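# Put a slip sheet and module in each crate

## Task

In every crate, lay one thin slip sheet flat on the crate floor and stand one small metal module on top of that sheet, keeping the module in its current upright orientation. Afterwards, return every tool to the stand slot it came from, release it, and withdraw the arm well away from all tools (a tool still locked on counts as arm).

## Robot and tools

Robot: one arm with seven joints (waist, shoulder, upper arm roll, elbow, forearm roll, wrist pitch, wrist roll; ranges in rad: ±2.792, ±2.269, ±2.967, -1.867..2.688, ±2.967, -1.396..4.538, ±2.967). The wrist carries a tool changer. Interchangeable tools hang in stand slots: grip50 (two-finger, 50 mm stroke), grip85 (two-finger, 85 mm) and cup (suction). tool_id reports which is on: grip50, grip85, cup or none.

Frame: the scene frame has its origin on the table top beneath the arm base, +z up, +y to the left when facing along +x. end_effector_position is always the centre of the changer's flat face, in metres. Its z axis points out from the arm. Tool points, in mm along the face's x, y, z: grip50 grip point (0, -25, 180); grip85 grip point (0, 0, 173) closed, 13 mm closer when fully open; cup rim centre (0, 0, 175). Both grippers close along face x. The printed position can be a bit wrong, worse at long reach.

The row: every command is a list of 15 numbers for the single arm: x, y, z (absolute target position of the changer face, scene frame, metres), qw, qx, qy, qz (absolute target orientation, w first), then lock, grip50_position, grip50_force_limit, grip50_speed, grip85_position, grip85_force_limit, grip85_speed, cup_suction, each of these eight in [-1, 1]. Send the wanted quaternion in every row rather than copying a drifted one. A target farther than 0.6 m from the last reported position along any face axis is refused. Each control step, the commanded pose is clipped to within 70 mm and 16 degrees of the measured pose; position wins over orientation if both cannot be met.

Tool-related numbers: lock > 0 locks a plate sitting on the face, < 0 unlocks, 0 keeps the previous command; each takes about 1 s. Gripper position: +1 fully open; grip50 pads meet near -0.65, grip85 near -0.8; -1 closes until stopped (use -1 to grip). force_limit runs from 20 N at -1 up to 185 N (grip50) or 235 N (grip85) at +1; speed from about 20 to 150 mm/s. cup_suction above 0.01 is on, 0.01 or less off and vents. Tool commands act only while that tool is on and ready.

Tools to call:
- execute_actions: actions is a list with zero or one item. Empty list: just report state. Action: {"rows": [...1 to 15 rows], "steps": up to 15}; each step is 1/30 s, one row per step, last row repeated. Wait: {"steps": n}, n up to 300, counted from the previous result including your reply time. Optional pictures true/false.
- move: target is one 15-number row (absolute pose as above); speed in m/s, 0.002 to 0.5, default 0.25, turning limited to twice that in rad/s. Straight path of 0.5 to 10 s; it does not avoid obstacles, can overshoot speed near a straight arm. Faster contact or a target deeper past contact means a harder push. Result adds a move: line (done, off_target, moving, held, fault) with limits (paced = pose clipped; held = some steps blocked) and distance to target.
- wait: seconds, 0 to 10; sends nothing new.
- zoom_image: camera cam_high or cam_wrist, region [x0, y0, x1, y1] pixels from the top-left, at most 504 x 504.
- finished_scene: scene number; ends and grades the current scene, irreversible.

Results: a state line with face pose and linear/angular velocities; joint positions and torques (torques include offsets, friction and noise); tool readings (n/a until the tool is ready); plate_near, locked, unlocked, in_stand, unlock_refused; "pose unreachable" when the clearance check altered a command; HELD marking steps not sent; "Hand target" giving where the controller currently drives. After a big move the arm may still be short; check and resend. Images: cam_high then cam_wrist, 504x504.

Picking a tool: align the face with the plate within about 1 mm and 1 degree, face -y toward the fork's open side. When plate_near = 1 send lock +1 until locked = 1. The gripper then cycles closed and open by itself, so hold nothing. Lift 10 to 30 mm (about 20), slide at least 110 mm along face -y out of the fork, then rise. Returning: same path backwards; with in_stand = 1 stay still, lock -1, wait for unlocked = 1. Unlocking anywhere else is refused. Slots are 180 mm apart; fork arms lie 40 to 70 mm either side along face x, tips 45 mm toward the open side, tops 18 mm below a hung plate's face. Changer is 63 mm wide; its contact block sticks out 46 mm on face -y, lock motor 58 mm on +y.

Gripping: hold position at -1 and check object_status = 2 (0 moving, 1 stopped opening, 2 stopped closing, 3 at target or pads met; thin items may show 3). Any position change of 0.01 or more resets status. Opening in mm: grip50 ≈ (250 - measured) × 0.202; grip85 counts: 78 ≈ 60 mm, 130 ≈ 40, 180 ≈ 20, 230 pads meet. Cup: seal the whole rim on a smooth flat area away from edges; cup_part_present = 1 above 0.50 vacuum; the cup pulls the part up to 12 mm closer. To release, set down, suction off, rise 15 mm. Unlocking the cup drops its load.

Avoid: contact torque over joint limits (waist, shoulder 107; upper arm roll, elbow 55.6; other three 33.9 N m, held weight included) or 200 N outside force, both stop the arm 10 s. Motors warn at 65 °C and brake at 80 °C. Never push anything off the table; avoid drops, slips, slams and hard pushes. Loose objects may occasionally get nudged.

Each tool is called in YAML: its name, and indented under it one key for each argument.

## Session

execute_actions:
  actions: []

Scene clock: 0.00 s of 15600.00 s.
end_effector_position=(+0.2040, -0.2644, +0.1821) locked=0 unlocked=1 plate_near=0 in_stand=0 unlock_refused=0 tool_id=none grip50_position_measured=n/a grip50_object_status=n/a grip85_position_measured=n/a grip85_object_status=n/a cup_suction_measured=n/a cup_part_present=n/a end_effector_quat_wxyz=(-0.099, +0.816, +0.092, -0.562) end_effector_velocity=(-0.000, +0.000, +0.000) end_effector_angular_velocity=(-0.000, +0.000, -0.001)
Joint positions: [-0.553 -0.72   0.097  2.225 -0.401  0.16  -0.307]
Joint velocities: [-0.  0. -0.  0.  0. -0.  0.]
Joint torques (N m, as the joint torque sensors report them, + toward a larger angle): no reading
Hand target: +0.204, -0.264, +0.182; -0.099, +0.816, +0.092, -0.562

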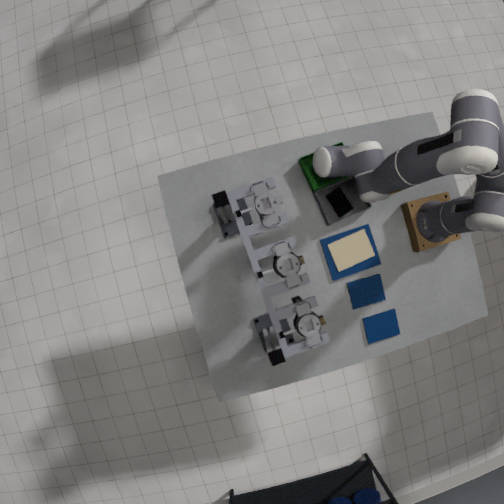

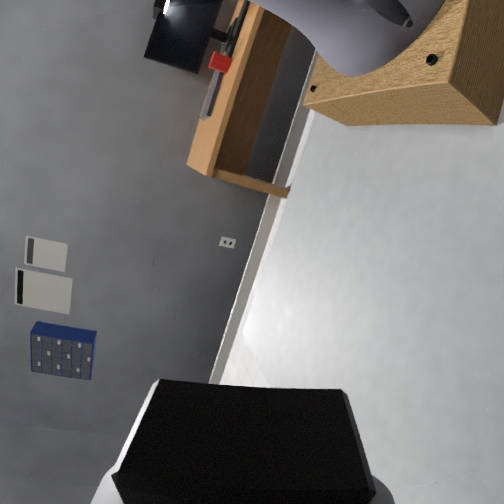

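move:
  target: [0.30,-0.25,0.45,0,0.6788,0.7343,0,0,1,0,0,1,0,0,0]

move:
  target: [0.55,-0.19,0.48,0,0.6788,0.7343,0,0,1,0,0,1,0,0,0]

move:
  target: [0.656,-0.18,0.44,0,0.6788,0.7343,0,0,1,0,0,1,0,0,0]
  speed: 0.15

Scene clock: 9.17 s of 15600.00 s.
end_effector_position=(+0.2990, -0.2490, +0.4510) locked=0 unlocked=1 plate_near=0 in_stand=0 unlock_refused=0 tool_id=none grip50_position_measured=n/a grip50_object_status=n/a grip85_position_measured=n/a grip85_object_status=n/a cup_suction_measured=n/a cup_part_present=n/a end_effector_quat_wxyz=(-0.000, +0.679, +0.734, +0.000) end_effector_velocity=(-0.000, -0.000, -0.000) end_effector_angular_velocity=(-0.001, +0.001, +0.001)
Joint positions: [-0.708  0.183  0.267  2.343  0.066  0.605 -2.114]
Joint velocities: [-0.    -0.     0.     0.    -0.002  0.    -0.   ]
Joint torques (N m, as the joint torque sensors report them, + toward a larger angle): [ -1.48  20.22  -1.2  -27.05  -3.94   3.33   1.2 ]
Hand target: +0.299, -0.249, +0.451; -0.000, +0.679, +0.734, +0.000
Off the commanded pose: 0.002 m, 0 deg.
move: done

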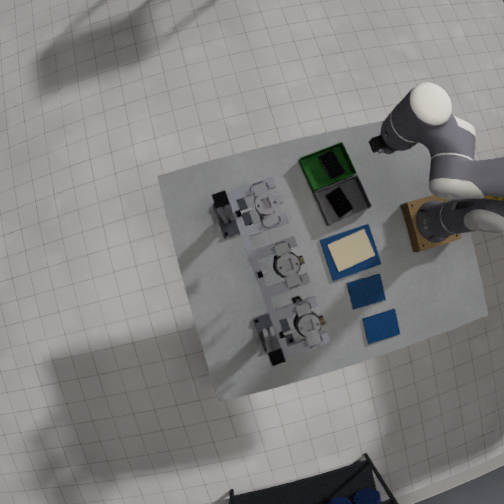

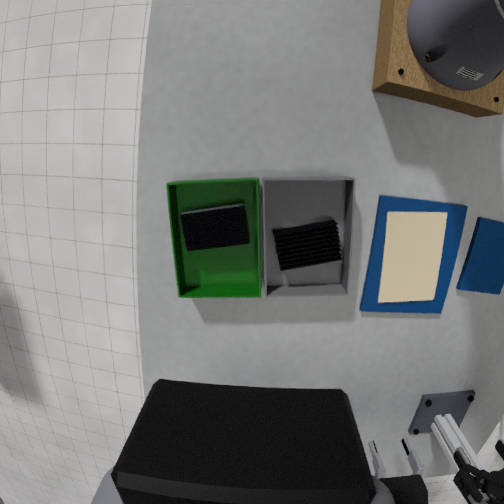

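Scene clock: 10.60 s of 15600.00 s.
end_effector_position=(+0.5499, -0.1893, +0.4807) locked=0 unlocked=1 plate_near=0 in_stand=0 unlock_refused=0 tool_id=none grip50_position_measured=n/a grip50_object_status=n/a grip85_position_measured=n/a grip85_object_status=n/a cup_suction_measured=n/a cup_part_present=n/a end_effector_quat_wxyz=(+0.000, +0.679, +0.734, +0.000) end_effector_velocity=(-0.000, -0.000, +0.001) end_effector_angular_velocity=(-0.001, -0.000, +0.001)
Joint positions: [-0.468 -0.265  0.342  1.8   -0.097  0.49  -1.724]
Joint velocities: [-0.     0.001  0.     0.    -0.001 -0.    -0.   ]
Joint torques (N m, as the joint torque sensors report them, + toward a larger angle): [ -1.99  44.97   2.57 -28.57  -3.61   3.28  -0.11]
Hand target: +0.550, -0.189, +0.481; +0.000, +0.679, +0.734, +0.000
Off the commanded pose: 0.001 m, 0 deg.
move: done

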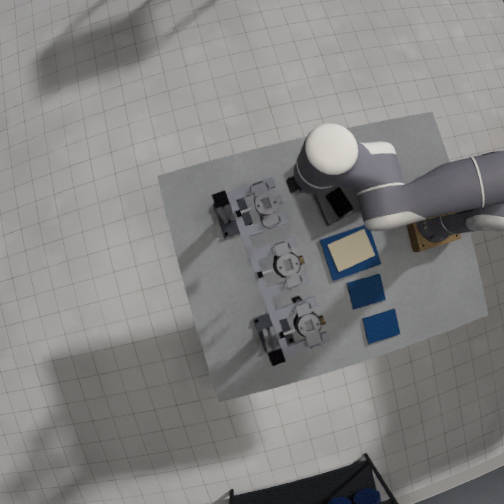

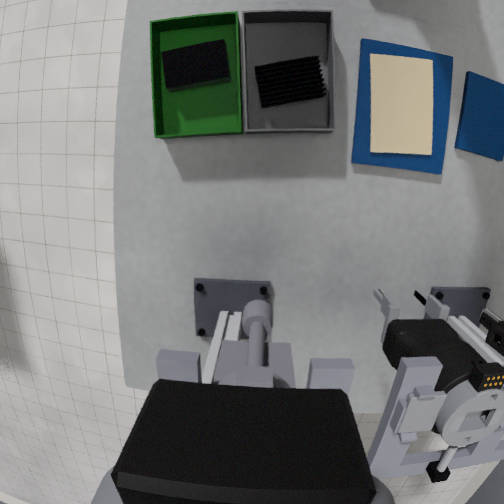

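Scene clock: 11.67 s of 15600.00 s.
end_effector_position=(+0.6562, -0.1797, +0.4403) locked=0 unlocked=1 plate_near=0 in_stand=0 unlock_refused=0 tool_id=none grip50_position_measured=n/a grip50_object_status=n/a grip85_position_measured=n/a grip85_object_status=n/a cup_suction_measured=n/a cup_part_present=n/a end_effector_quat_wxyz=(+0.000, +0.679, +0.734, +0.000) end_effector_velocity=(-0.000, -0.000, +0.001) end_effector_angular_velocity=(-0.001, -0.001, -0.000)
Joint positions: [-0.364 -0.53   0.31   1.539 -0.173  0.482 -1.648]
Joint velocities: [-0.     0.001 -0.     0.    -0.    -0.001  0.   ]
Joint torques (N m, as the joint torque sensors report them, + toward a larger angle): [ -3.03  57.25   5.42 -28.55  -3.94   3.48   0.56]
Hand target: +0.656, -0.180, +0.440; +0.000, +0.679, +0.734, +0.000
Off the commanded pose: 0.001 m, 0 deg.
move: done

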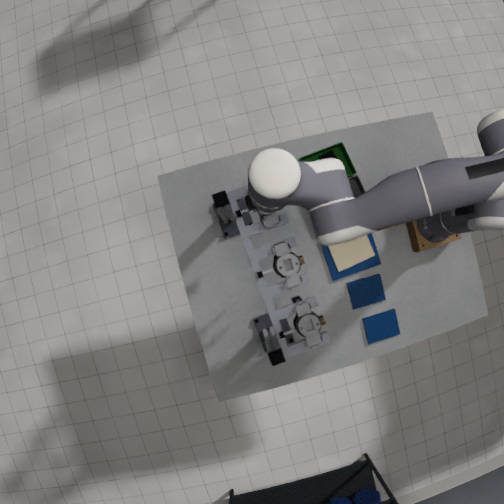

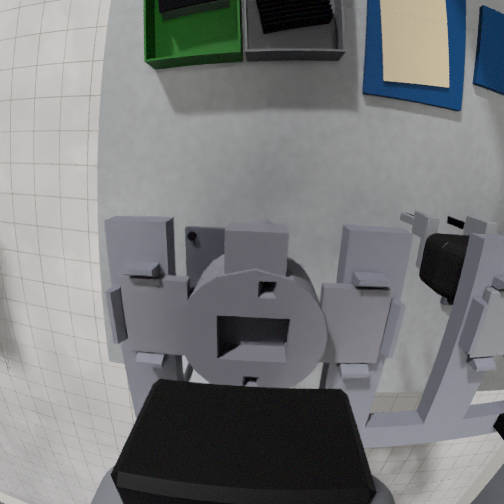

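move:
  target: [0.660,-0.18,0.415,0,0.6756,0.7373,0,0,1,0,0,1,0,0,0]
  speed: 0.05

Scene clock: 17.27 s of 15600.00 s.
end_effector_position=(+0.6600, -0.1801, +0.4148) locked=0 unlocked=1 plate_near=0 in_stand=0 unlock_refused=0 tool_id=none grip50_position_measured=n/a grip50_object_status=n/a grip85_position_measured=n/a grip85_object_status=n/a cup_suction_measured=n/a cup_part_present=n/a end_effector_quat_wxyz=(-0.000, +0.676, +0.737, -0.000) end_effector_velocity=(-0.000, +0.000, -0.000) end_effector_angular_velocity=(+0.001, -0.000, -0.001)
Joint positions: [-0.36  -0.565  0.304  1.555 -0.185  0.533 -1.649]
Joint velocities: [-0.     0.    -0.    -0.     0.001  0.     0.001]
Joint torques (N m, as the joint torque sensors report them, + toward a larger angle): [ -0.83  57.91   6.35 -29.05  -3.77   3.67  -0.31]
Hand target: +0.660, -0.180, +0.415; +0.000, +0.676, +0.737, -0.000
Off the commanded pose: 0.000 m, 0 deg.
move: done

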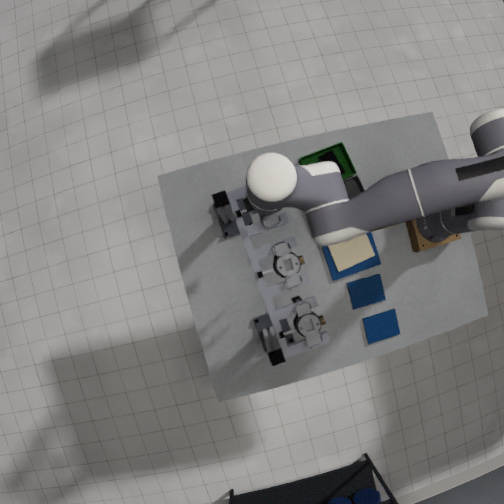

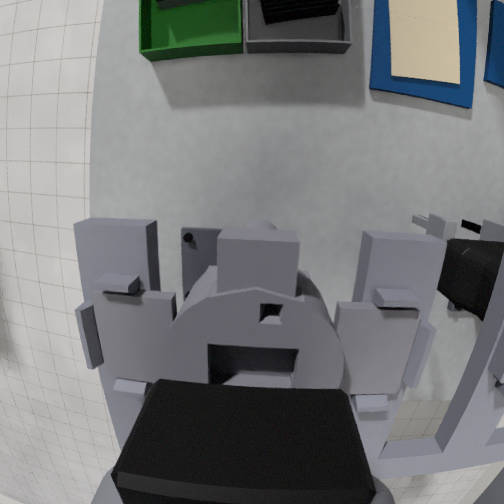

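move:
  target: [0.658,-0.179,0.378,0,0.6756,0.7373,0,0,1,0,0,1,0,0,0]
  speed: 0.03

Scene clock: 21.37 s of 15600.00 s.
end_effector_position=(+0.6581, -0.1791, +0.3778) locked=0 unlocked=1 plate_near=0 in_stand=0 unlock_refused=0 tool_id=none grip50_position_measured=n/a grip50_object_status=n/a grip85_position_measured=n/a grip85_object_status=n/a cup_suction_measured=n/a cup_part_present=n/a end_effector_quat_wxyz=(-0.000, +0.675, +0.737, -0.000) end_effector_velocity=(-0.000, +0.000, -0.000) end_effector_angular_velocity=(+0.000, +0.000, -0.001)
Joint positions: [-0.354 -0.605  0.292  1.6   -0.199  0.616 -1.639]
Joint velocities: [ 0.  0. -0.  0.  0. -0.  0.]
Joint torques (N m, as the joint torque sensors report them, + toward a larger angle): [ -0.46  58.85   5.3  -27.98  -4.18   3.47   1.24]
Hand target: +0.658, -0.179, +0.378; -0.000, +0.676, +0.737, +0.000
Off the commanded pose: 0.000 m, 0 deg.
move: done

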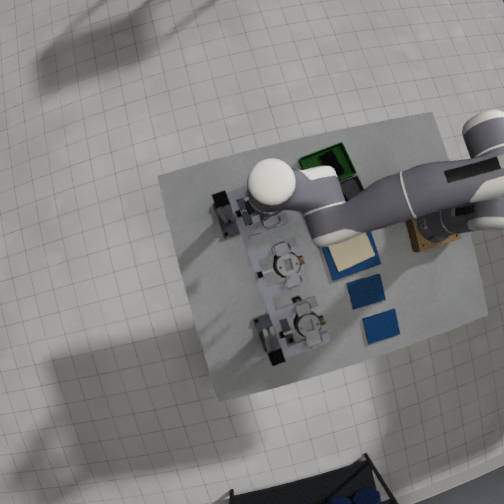

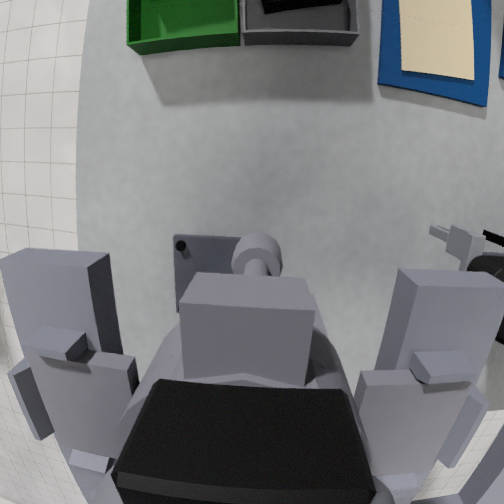

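move:
  target: [0.6565,-0.180,0.367,0,0.6756,0.7373,0,0,1,0,0,1,0,0,0]
  speed: 0.008

Scene clock: 26.10 s of 15600.00 s.
end_effector_position=(+0.6566, -0.1800, +0.3671) locked=0 unlocked=1 plate_near=0 in_stand=1 unlock_refused=0 tool_id=none grip50_position_measured=n/a grip50_object_status=n/a grip85_position_measured=n/a grip85_object_status=n/a cup_suction_measured=n/a cup_part_present=n/a end_effector_quat_wxyz=(+0.000, +0.675, +0.737, +0.000) end_effector_velocity=(-0.000, +0.000, -0.000) end_effector_angular_velocity=(+0.001, +0.000, -0.001)
Joint positions: [-0.355 -0.616  0.288  1.614 -0.204  0.641 -1.637]
Joint velocities: [ 0.    -0.    -0.    -0.     0.001 -0.     0.   ]
Joint torques (N m, as the joint torque sensors report them, + toward a larger angle): [  0.4   58.29   4.97 -26.27  -3.96   3.58   1.24]
Hand target: +0.657, -0.180, +0.367; -0.000, +0.676, +0.737, -0.000
Off the commanded pose: 0.000 m, 0 deg.
move: done

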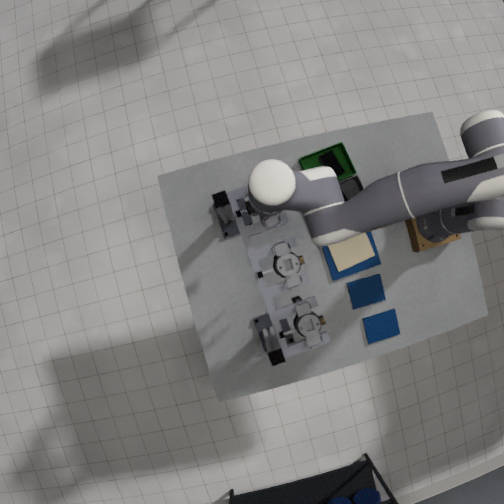

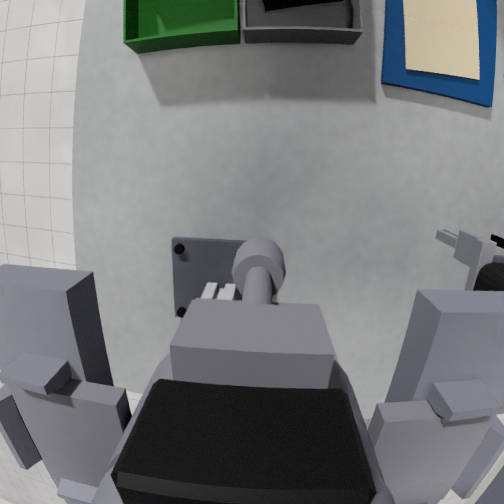

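move:
  target: [0.6568,-0.180,0.3645,0,0.6756,0.7373,0,0,1,0,0,1,0,0,0]
  speed: 0.004

Scene clock: 29.43 s of 15600.00 s.
end_effector_position=(+0.6570, -0.1804, +0.3649) locked=0 unlocked=1 plate_near=1 in_stand=1 unlock_refused=0 tool_id=none grip50_position_measured=n/a grip50_object_status=n/a grip85_position_measured=n/a grip85_object_status=n/a cup_suction_measured=n/a cup_part_present=n/a end_effector_quat_wxyz=(+0.000, +0.676, +0.737, +0.000) end_effector_velocity=(-0.000, -0.000, -0.000) end_effector_angular_velocity=(-0.000, +0.001, +0.001)
Joint positions: [-0.354 -0.62   0.287  1.614 -0.205  0.646 -1.636]
Joint velocities: [ 0.     0.    -0.     0.    -0.001 -0.001 -0.001]
Joint torques (N m, as the joint torque sensors report them, + toward a larger angle): [  2.11  56.27   6.29 -24.75  -3.2    3.16   1.02]
Hand target: +0.657, -0.180, +0.364; -0.000, +0.676, +0.737, +0.000
Off the commanded pose: 0.001 m, 0 deg.
move: done

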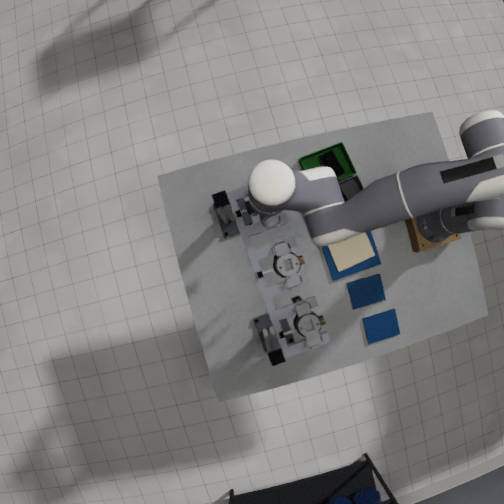

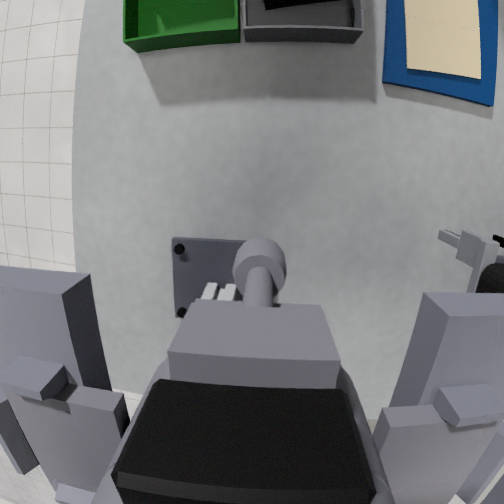

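execute_actions:
  actions:
    - {"rows":[[0.657,-0.1805,0.3648,0,0.6756,0.7373,0,1,1,0,0,1,0,0,0]],"steps":15}
  pictures: false

execute_actions:
  actions:
    - {"steps":30}
  pictures: false

move:
  target: [0.657,-0.1805,0.385,0,0.6756,0.7373,0,0,1,0,0,1,0,0,0]
  speed: 0.03

move:
  target: [0.5275,-0.1918,0.385,0,0.6756,0.7373,0,0,1,0,0,1,0,0,0]
  speed: 0.08

move:
  target: [0.405,0.012,0.36,0,0.6494,0.7604,0,0,1,0,0,1,0,0,0]

move:
  target: [0.405,-0.16,0.36,0,0.6494,0.7604,0,0,1,0,0,1,0,0,0]

move:
  target: [0.415,-0.297,0.36,0,0.6494,0.7604,0,0,1,0,0,1,0,0,0]

Scene clock: 46.77 s of 15600.00 s.
end_effector_position=(+0.6570, -0.1805, +0.3649) locked=0 unlocked=0 plate_near=1 in_stand=1 unlock_refused=0 tool_id=none grip50_position_measured=n/a grip50_object_status=n/a grip85_position_measured=n/a grip85_object_status=n/a cup_suction_measured=n/a cup_part_present=n/a end_effector_quat_wxyz=(+0.000, +0.676, +0.737, -0.000) end_effector_velocity=(-0.000, +0.000, -0.000) end_effector_angular_velocity=(-0.000, +0.001, +0.000)
Joint positions: [-0.354 -0.62   0.287  1.614 -0.205  0.645 -1.637]
Joint velocities: [ 0.     0.    -0.     0.    -0.    -0.001 -0.   ]
Joint torques (N m, as the joint torque sensors report them, + toward a larger angle): [ -2.11  56.76   6.55 -27.34  -3.31   3.03  -0.4 ]
Hand target: +0.657, -0.181, +0.365; +0.000, +0.676, +0.737, -0.000
Off the commanded pose: 0.000 m, 0 deg.
Steps of this call (steps 1 to 505: nothing new was sent; steps 506 to 520: all 15 steps of this action). Readings (end_effector_position | what the end effector reports):
506: (+0.6570, -0.1804, +0.3650) | locked=0 unlocked=0 plate_near=1 in_stand=1 unlock_refused=0 tool_id=none grip50_position_measured=n/a grip50_object_status=n/a grip85_position_measured=n/a grip85_object_status=n/a cup_suction_measured=n/a cup_part_present=n/a
507: (+0.6570, -0.1806, +0.3650) | locked=0 unlocked=0 plate_near=1 in_stand=1 unlock_refused=0 tool_id=none grip50_position_measured=n/a grip50_object_status=n/a grip85_position_measured=n/a grip85_object_status=n/a cup_suction_measured=n/a cup_part_present=n/a
509: (+0.6570, -0.1805, +0.3649) | locked=0 unlocked=0 plate_near=1 in_stand=1 unlock_refused=0 tool_id=none grip50_position_measured=n/a grip50_object_status=n/a grip85_position_measured=n/a grip85_object_status=n/a cup_suction_measured=n/a cup_part_present=n/a
513: (+0.6570, -0.1805, +0.3649) | locked=0 unlocked=0 plate_near=1 in_stand=1 unlock_refused=0 tool_id=none grip50_position_measured=n/a grip50_object_status=n/a grip85_position_measured=n/a grip85_object_status=n/a cup_suction_measured=n/a cup_part_present=n/a
520: the state above

Scene clock: 47.77 s of 15600.00 s.
end_effector_position=(+0.6572, -0.1806, +0.3649) locked=1 unlocked=0 plate_near=1 in_stand=1 unlock_refused=0 tool_id=cup grip50_position_measured=n/a grip50_object_status=n/a grip85_position_measured=n/a grip85_object_status=n/a cup_suction_measured=n/a cup_part_present=n/a end_effector_quat_wxyz=(+0.000, +0.676, +0.737, +0.000) end_effector_velocity=(+0.000, -0.000, +0.000) end_effector_angular_velocity=(-0.001, -0.000, +0.000)
Joint positions: [-0.354 -0.62   0.287  1.613 -0.205  0.645 -1.637]
Joint velocities: [ 0.    -0.     0.    -0.    -0.001  0.     0.   ]
Joint torques (N m, as the joint torque sensors report them, + toward a larger angle): [ -1.83  63.75   6.84 -29.67  -3.96   3.39  -0.21]
Hand target: +0.657, -0.181, +0.365; +0.000, +0.676, +0.737, -0.000
Off the commanded pose: 0.000 m, 0 deg.
Steps of this call (steps 1 to 30: nothing new was sent). Readings (end_effector_position | what the end effector reports):
1: (+0.6570, -0.1805, +0.3649) | locked=0 unlocked=0 plate_near=1 in_stand=1 unlock_refused=0 tool_id=none grip50_position_measured=n/a grip50_object_status=n/a grip85_position_measured=n/a grip85_object_status=n/a cup_suction_measured=n/a cup_part_present=n/a
2: (+0.6570, -0.1805, +0.3649) | locked=0 unlocked=0 plate_near=1 in_stand=1 unlock_refused=0 tool_id=none grip50_position_measured=n/a grip50_object_status=n/a grip85_position_measured=n/a grip85_object_status=n/a cup_suction_measured=n/a cup_part_present=n/a
4: (+0.6570, -0.1805, +0.3647) | locked=0 unlocked=0 plate_near=1 in_stand=1 unlock_refused=0 tool_id=none grip50_position_measured=n/a grip50_object_status=n/a grip85_position_measured=n/a grip85_object_status=n/a cup_suction_measured=n/a cup_part_present=n/a
8: (+0.6571, -0.1806, +0.3648) | locked=0 unlocked=0 plate_near=1 in_stand=1 unlock_refused=0 tool_id=none grip50_position_measured=n/a grip50_object_status=n/a grip85_position_measured=n/a grip85_object_status=n/a cup_suction_measured=n/a cup_part_present=n/a
30: the state above

Scene clock: 48.67 s of 15600.00 s.
end_effector_position=(+0.6570, -0.1804, +0.3852) locked=1 unlocked=0 plate_near=1 in_stand=0 unlock_refused=0 tool_id=cup grip50_position_measured=n/a grip50_object_status=n/a grip85_position_measured=n/a grip85_object_status=n/a cup_suction_measured=0.00 cup_part_present=0 end_effector_quat_wxyz=(+0.000, +0.676, +0.737, +0.000) end_effector_velocity=(-0.000, +0.000, -0.000) end_effector_angular_velocity=(+0.001, +0.000, -0.001)
Joint positions: [-0.358 -0.594  0.295  1.596 -0.197  0.602 -1.642]
Joint velocities: [ 0.    -0.     0.    -0.     0.001 -0.     0.   ]
Joint torques (N m, as the joint torque sensors report them, + toward a larger angle): [ -2.26  62.47   6.5  -30.95  -4.25   4.32  -0.66]
Hand target: +0.657, -0.180, +0.385; +0.000, +0.676, +0.737, -0.000
Off the commanded pose: 0.000 m, 0 deg.
move: done

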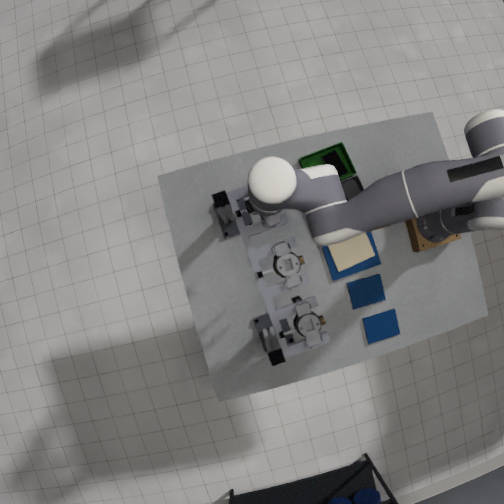

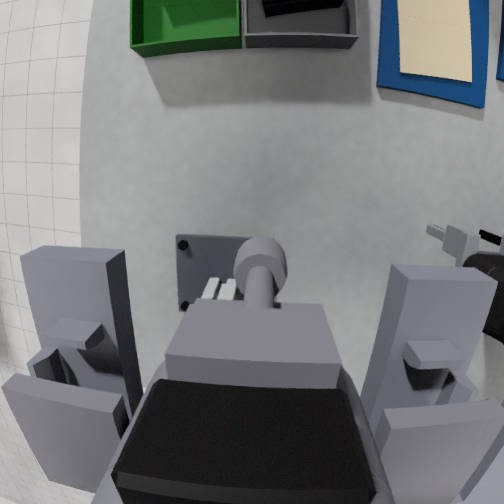

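Scene clock: 50.57 s of 15600.00 s.
end_effector_position=(+0.5275, -0.1922, +0.3845) locked=1 unlocked=0 plate_near=1 in_stand=0 unlock_refused=0 tool_id=cup grip50_position_measured=n/a grip50_object_status=n/a grip85_position_measured=n/a grip85_object_status=n/a cup_suction_measured=0.00 cup_part_present=0 end_effector_quat_wxyz=(-0.000, +0.676, +0.737, -0.000) end_effector_velocity=(-0.000, +0.000, -0.000) end_effector_angular_velocity=(+0.000, +0.001, +0.000)
Joint positions: [-0.472 -0.35   0.322  1.983 -0.146  0.751 -1.71 ]
Joint velocities: [-0.    -0.001 -0.     0.    -0.     0.     0.   ]
Joint torques (N m, as the joint torque sensors report them, + toward a larger angle): [ -0.39  48.75   4.62 -29.74  -4.14   4.65  -0.4 ]
Hand target: +0.528, -0.192, +0.385; -0.000, +0.676, +0.737, -0.000
Off the commanded pose: 0.001 m, 0 deg.
move: done

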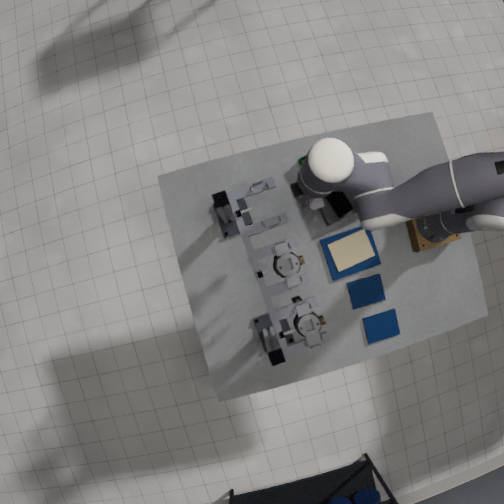

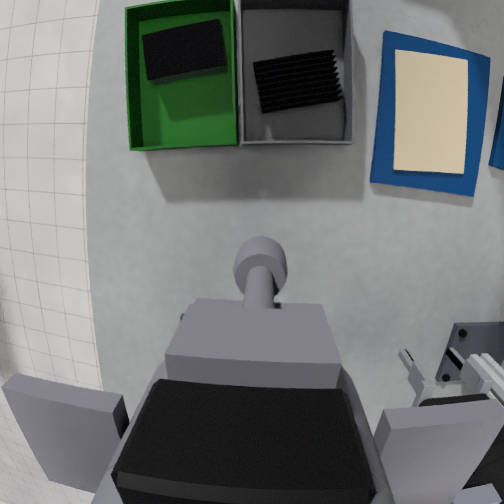

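Scene clock: 51.87 s of 15600.00 s.
end_effector_position=(+0.4047, +0.0123, +0.3593) locked=1 unlocked=0 plate_near=1 in_stand=0 unlock_refused=0 tool_id=cup grip50_position_measured=n/a grip50_object_status=n/a grip85_position_measured=n/a grip85_object_status=n/a cup_suction_measured=0.00 cup_part_present=0 end_effector_quat_wxyz=(-0.000, +0.649, +0.760, +0.001) end_effector_velocity=(-0.000, -0.000, -0.000) end_effector_angular_velocity=(-0.000, +0.001, -0.001)
Joint positions: [-0.288 -0.107  0.555  2.406 -0.098  0.937 -1.367]
Joint velocities: [ 0.    -0.    -0.001  0.     0.    -0.     0.   ]
Joint torques (N m, as the joint torque sensors report them, + toward a larger angle): [ -2.21  28.81   1.64 -25.86  -3.01   4.36  -0.73]
Hand target: +0.405, +0.012, +0.359; -0.000, +0.649, +0.760, +0.001
Off the commanded pose: 0.001 m, 0 deg.
move: done

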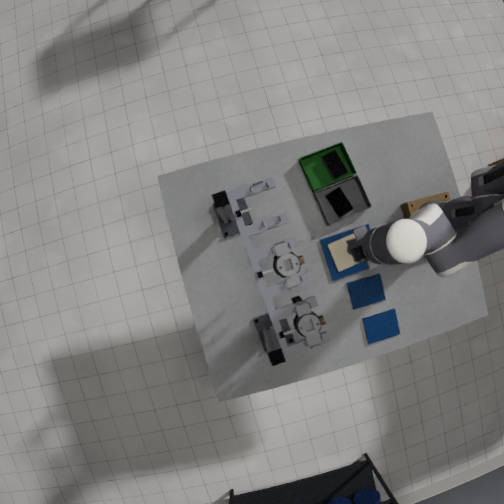

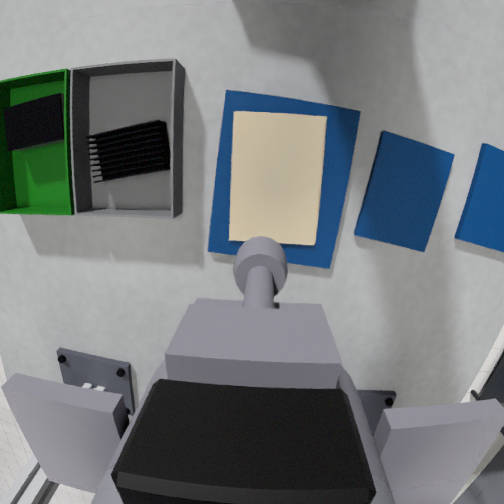

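Scene clock: 52.90 s of 15600.00 s.
end_effector_position=(+0.4054, -0.1605, +0.3602) locked=1 unlocked=0 plate_near=1 in_stand=0 unlock_refused=0 tool_id=cup grip50_position_measured=n/a grip50_object_status=n/a grip85_position_measured=n/a grip85_object_status=n/a cup_suction_measured=0.00 cup_part_present=0 end_effector_quat_wxyz=(+0.000, +0.649, +0.760, -0.001) end_effector_velocity=(+0.000, +0.000, +0.000) end_effector_angular_velocity=(-0.000, -0.001, +0.001)
Joint positions: [-0.51  -0.142  0.363  2.348 -0.081  0.92  -1.796]
Joint velocities: [ 0.     0.     0.     0.    -0.     0.001 -0.   ]
Joint torques (N m, as the joint torque sensors report them, + toward a larger angle): [ -0.51  34.86   2.24 -24.38  -3.12   3.88   0.9 ]
Hand target: +0.405, -0.160, +0.360; +0.000, +0.649, +0.760, -0.001
Off the commanded pose: 0.001 m, 0 deg.
move: done

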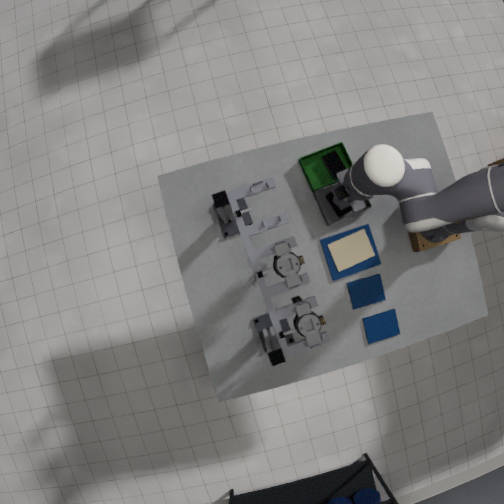

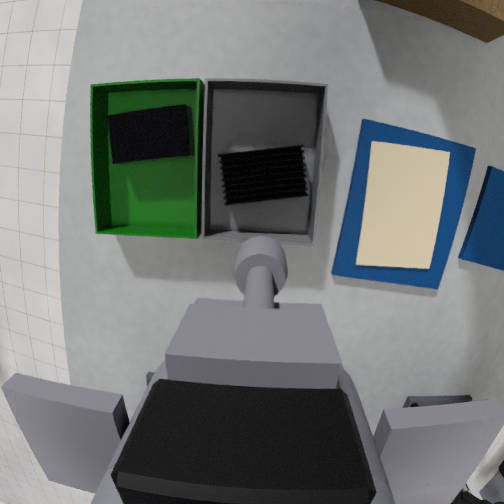

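Scene clock: 53.80 s of 15600.00 s.
end_effector_position=(+0.4152, -0.2974, +0.3603) locked=1 unlocked=0 plate_near=1 in_stand=0 unlock_refused=0 tool_id=cup grip50_position_measured=n/a grip50_object_status=n/a grip85_position_measured=n/a grip85_object_status=n/a cup_suction_measured=0.00 cup_part_present=0 end_effector_quat_wxyz=(+0.000, +0.649, +0.760, -0.000) end_effector_velocity=(+0.000, -0.000, +0.000) end_effector_angular_velocity=(-0.001, -0.000, +0.001)
Joint positions: [-0.646 -0.277  0.228  2.158 -0.089  0.867 -2.07 ]
Joint velocities: [ 0.     0.001 -0.     0.    -0.    -0.    -0.001]
Joint torques (N m, as the joint torque sensors report them, + toward a larger angle): [  0.81  44.25   2.83 -25.59  -3.21   4.08   0.79]
Hand target: +0.415, -0.297, +0.360; +0.000, +0.649, +0.760, -0.000
Off the commanded pose: 0.001 m, 0 deg.
move: done

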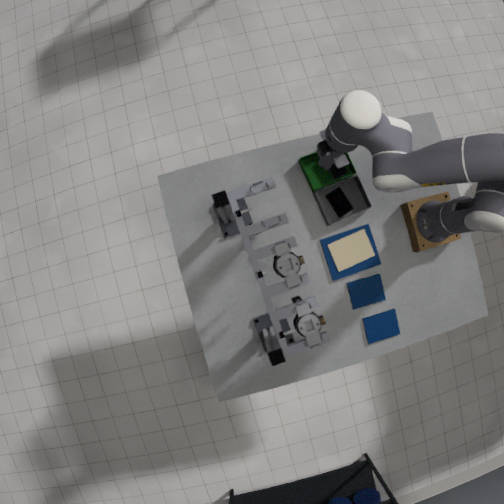

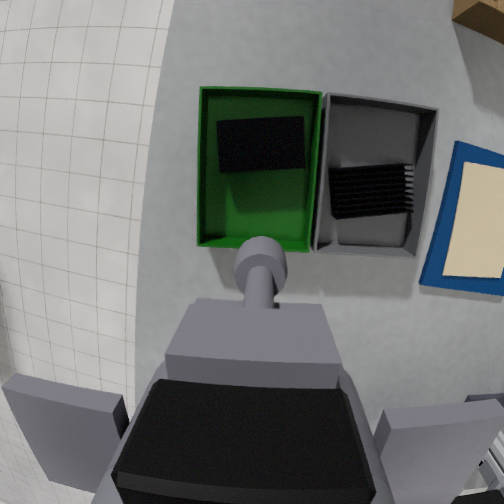

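move:
  target: [0.322,-0.319,0.235,0,0.6494,0.7604,0,0,1,0,0,1,0,0,0]
  speed: 0.15

Scene clock: 61.03 s of 15600.00 s.
end_effector_position=(+0.3223, -0.3197, +0.2344) locked=1 unlocked=0 plate_near=1 in_stand=0 unlock_refused=0 tool_id=cup grip50_position_measured=n/a grip50_object_status=n/a grip85_position_measured=n/a grip85_object_status=n/a cup_suction_measured=0.00 cup_part_present=0 end_effector_quat_wxyz=(-0.000, +0.649, +0.760, -0.000) end_effector_velocity=(+0.000, -0.000, +0.000) end_effector_angular_velocity=(-0.000, -0.001, -0.000)
Joint positions: [-0.696 -0.497  0.107  2.39  -0.177  1.32  -2.141]
Joint velocities: [-0.     0.001  0.    -0.     0.    -0.    -0.   ]
Joint torques (N m, as the joint torque sensors report them, + toward a larger angle): [  0.05  44.58   2.01 -15.31  -1.5    4.07   0.16]
Hand target: +0.322, -0.320, +0.234; -0.000, +0.649, +0.761, -0.000
Off the commanded pose: 0.001 m, 0 deg.
move: done

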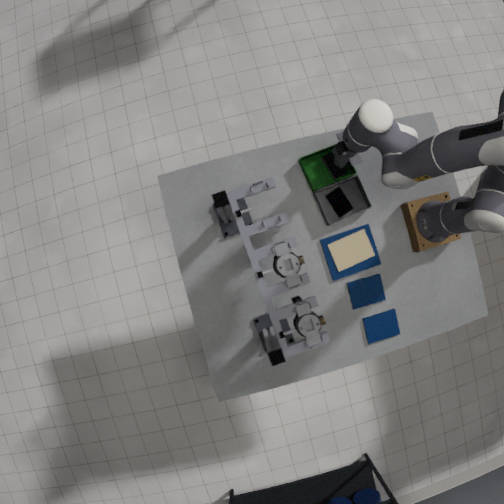

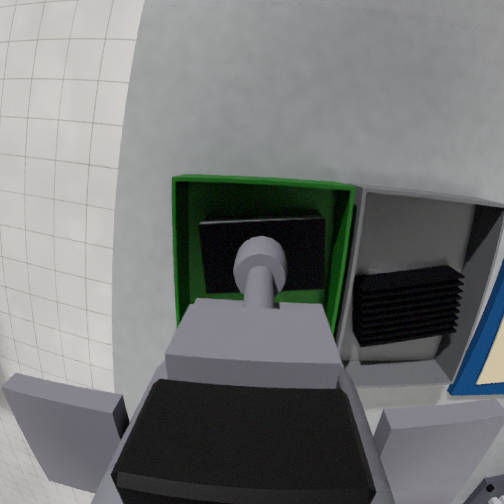

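move:
  target: [0.325,-0.319,0.208,0,0.6494,0.7604,0,0,1,0,0,1,0,0,1]
  speed: 0.015

move:
  target: [0.325,-0.319,0.255,0,0.6494,0.7604,0,0,1,0,0,1,0,0,1]
  speed: 0.05

move:
  target: [0.18,-0.34,0.25,0,0.6494,0.7604,0,0,1,0,0,1,0,0,1]
  speed: 0.1

move:
  target: [0.18,-0.34,0.205,0,0.6494,0.7604,0,0,1,0,0,1,0,0,1]
  speed: 0.03

move:
  target: [0.18,-0.34,0.195,0,0.6494,0.7604,0,0,1,0,0,1,0,0,1]
  speed: 0.006

Scene clock: 69.40 s of 15600.00 s.
end_effector_position=(+0.3249, -0.3189, +0.2078) locked=1 unlocked=0 plate_near=1 in_stand=0 unlock_refused=0 tool_id=cup grip50_position_measured=n/a grip50_object_status=n/a grip85_position_measured=n/a grip85_object_status=n/a cup_suction_measured=0.90 cup_part_present=1 end_effector_quat_wxyz=(-0.000, +0.649, +0.761, +0.000) end_effector_velocity=(-0.000, -0.000, -0.000) end_effector_angular_velocity=(+0.000, +0.000, -0.000)
Joint positions: [-0.663 -0.579  0.073  2.384 -0.188  1.397 -2.128]
Joint velocities: [ 0.     0.    -0.    -0.     0.    -0.001 -0.   ]
Joint torques (N m, as the joint torque sensors report them, + toward a larger angle): [  0.26  46.58   0.76 -13.92  -0.85   4.54   0.55]
Hand target: +0.325, -0.319, +0.208; -0.000, +0.649, +0.760, +0.000
Off the commanded pose: 0.000 m, 0 deg.
move: done

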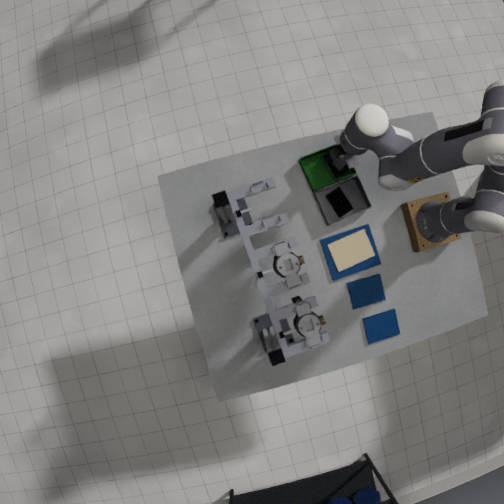

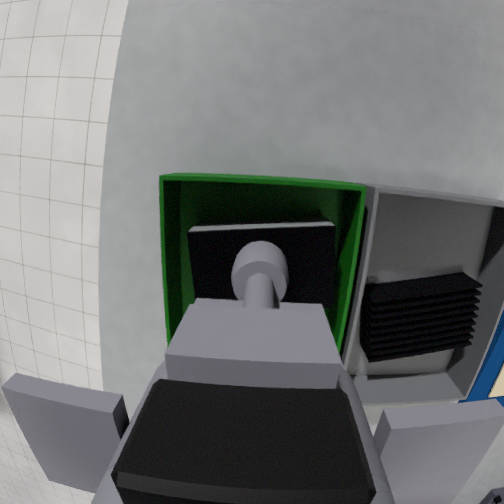

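Scene clock: 70.60 s of 15600.00 s.
end_effector_position=(+0.3249, -0.3189, +0.2551) locked=1 unlocked=0 plate_near=1 in_stand=0 unlock_refused=0 tool_id=cup grip50_position_measured=n/a grip50_object_status=n/a grip85_position_measured=n/a grip85_object_status=n/a cup_suction_measured=0.94 cup_part_present=1 end_effector_quat_wxyz=(-0.000, +0.650, +0.760, -0.000) end_effector_velocity=(-0.000, +0.000, -0.000) end_effector_angular_velocity=(+0.000, +0.000, -0.000)
Joint positions: [-0.71  -0.438  0.132  2.383 -0.158  1.253 -2.151]
Joint velocities: [ 0.    -0.001  0.     0.    -0.     0.     0.   ]
Joint torques (N m, as the joint torque sensors report them, + toward a larger angle): [ -2.83  42.64   2.46 -17.01  -1.76   4.48  -0.4 ]
Hand target: +0.325, -0.319, +0.255; +0.000, +0.649, +0.760, -0.000
Off the commanded pose: 0.000 m, 0 deg.
move: done

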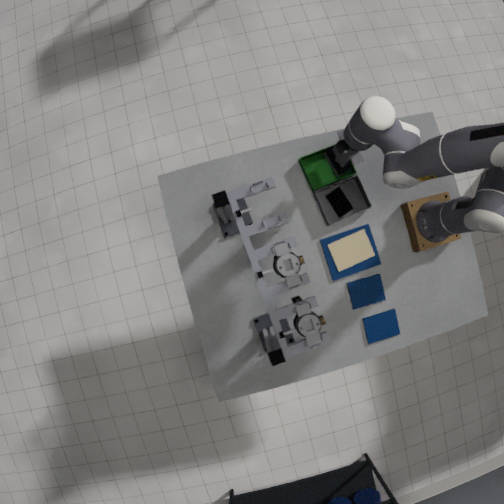

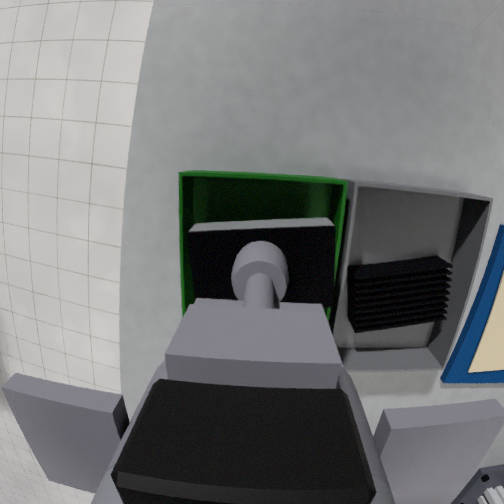

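Scene clock: 72.37 s of 15600.00 s.
end_effector_position=(+0.1796, -0.3406, +0.2495) locked=1 unlocked=0 plate_near=1 in_stand=0 unlock_refused=0 tool_id=cup grip50_position_measured=n/a grip50_object_status=n/a grip85_position_measured=n/a grip85_object_status=n/a cup_suction_measured=0.94 cup_part_present=1 end_effector_quat_wxyz=(-0.000, +0.650, +0.760, -0.000) end_effector_velocity=(+0.000, +0.000, +0.000) end_effector_angular_velocity=(-0.000, -0.000, -0.001)
Joint positions: [-0.949 -0.376  0.095  2.583 -0.147  1.391 -2.427]
Joint velocities: [ 0.     0.    -0.    -0.     0.001  0.     0.001]
Joint torques (N m, as the joint torque sensors report them, + toward a larger angle): [ -0.34  36.19   1.71 -14.1   -1.33   4.71   0.25]
Hand target: +0.180, -0.341, +0.250; -0.000, +0.649, +0.760, -0.000
Off the commanded pose: 0.001 m, 0 deg.
move: done

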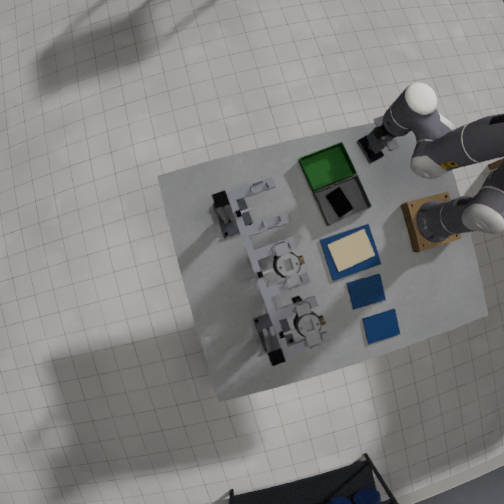

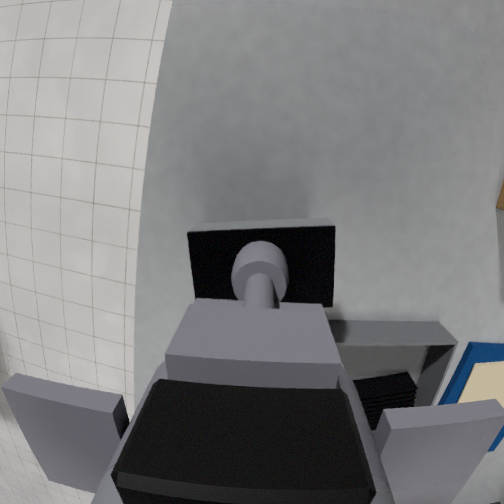

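Scene clock: 74.07 s of 15600.00 s.
end_effector_position=(+0.1800, -0.3399, +0.2047) locked=1 unlocked=0 plate_near=1 in_stand=0 unlock_refused=0 tool_id=cup grip50_position_measured=n/a grip50_object_status=n/a grip85_position_measured=n/a grip85_object_status=n/a cup_suction_measured=0.94 cup_part_present=1 end_effector_quat_wxyz=(-0.000, +0.649, +0.761, +0.000) end_effector_velocity=(-0.000, -0.000, +0.000) end_effector_angular_velocity=(-0.001, -0.001, -0.000)
Joint positions: [-0.883 -0.548  0.02   2.582 -0.165  1.565 -2.411]
Joint velocities: [ 0.     0.001 -0.     0.     0.001  0.    -0.001]
Joint torques (N m, as the joint torque sensors report them, + toward a larger angle): [ 0.01 39.29  0.11 -8.45  0.14  4.71  0.75]
Hand target: +0.180, -0.340, +0.205; +0.000, +0.649, +0.760, +0.000
Off the commanded pose: 0.000 m, 0 deg.
move: done

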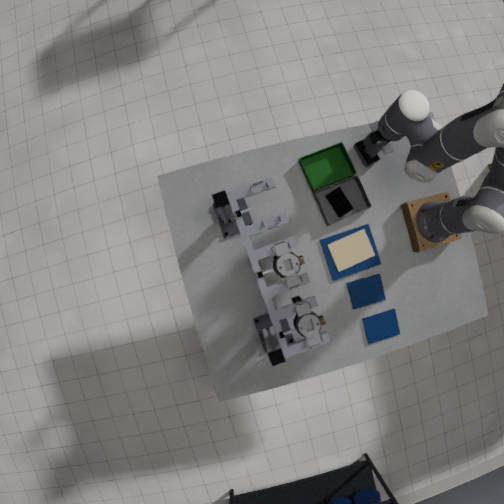

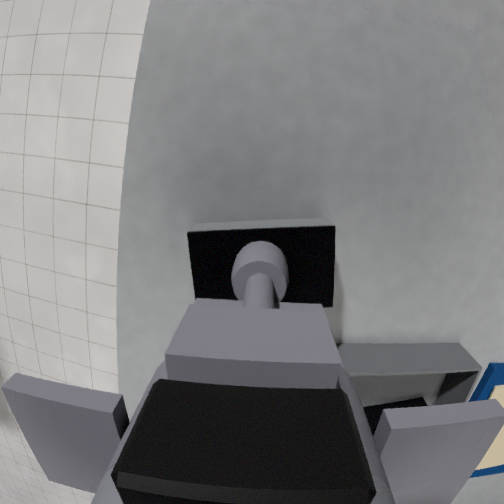

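Scene clock: 75.90 s of 15600.00 s.
end_effector_position=(+0.1799, -0.3399, +0.1949) locked=1 unlocked=0 plate_near=1 in_stand=0 unlock_refused=0 tool_id=cup grip50_position_measured=n/a grip50_object_status=n/a grip85_position_measured=n/a grip85_object_status=n/a cup_suction_measured=0.94 cup_part_present=1 end_effector_quat_wxyz=(-0.000, +0.649, +0.761, +0.000) end_effector_velocity=(-0.000, +0.000, -0.000) end_effector_angular_velocity=(+0.000, +0.000, -0.001)
Joint positions: [-0.871 -0.586  0.009  2.577 -0.164  1.6   -2.411]
Joint velocities: [ 0.    -0.     0.    -0.    -0.    -0.     0.001]
Joint torques (N m, as the joint torque sensors report them, + toward a larger angle): [ 0.13 38.98 -0.17 -8.14  0.46  4.6   0.84]
Hand target: +0.180, -0.340, +0.195; +0.000, +0.649, +0.760, +0.000
Off the commanded pose: 0.000 m, 0 deg.
move: done

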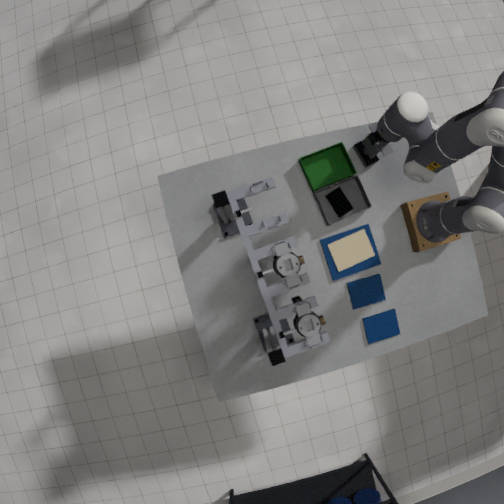

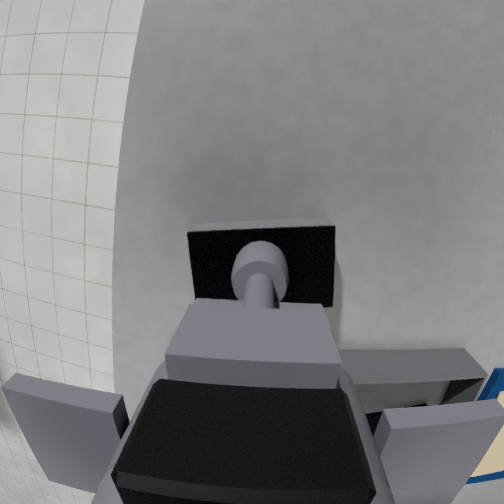

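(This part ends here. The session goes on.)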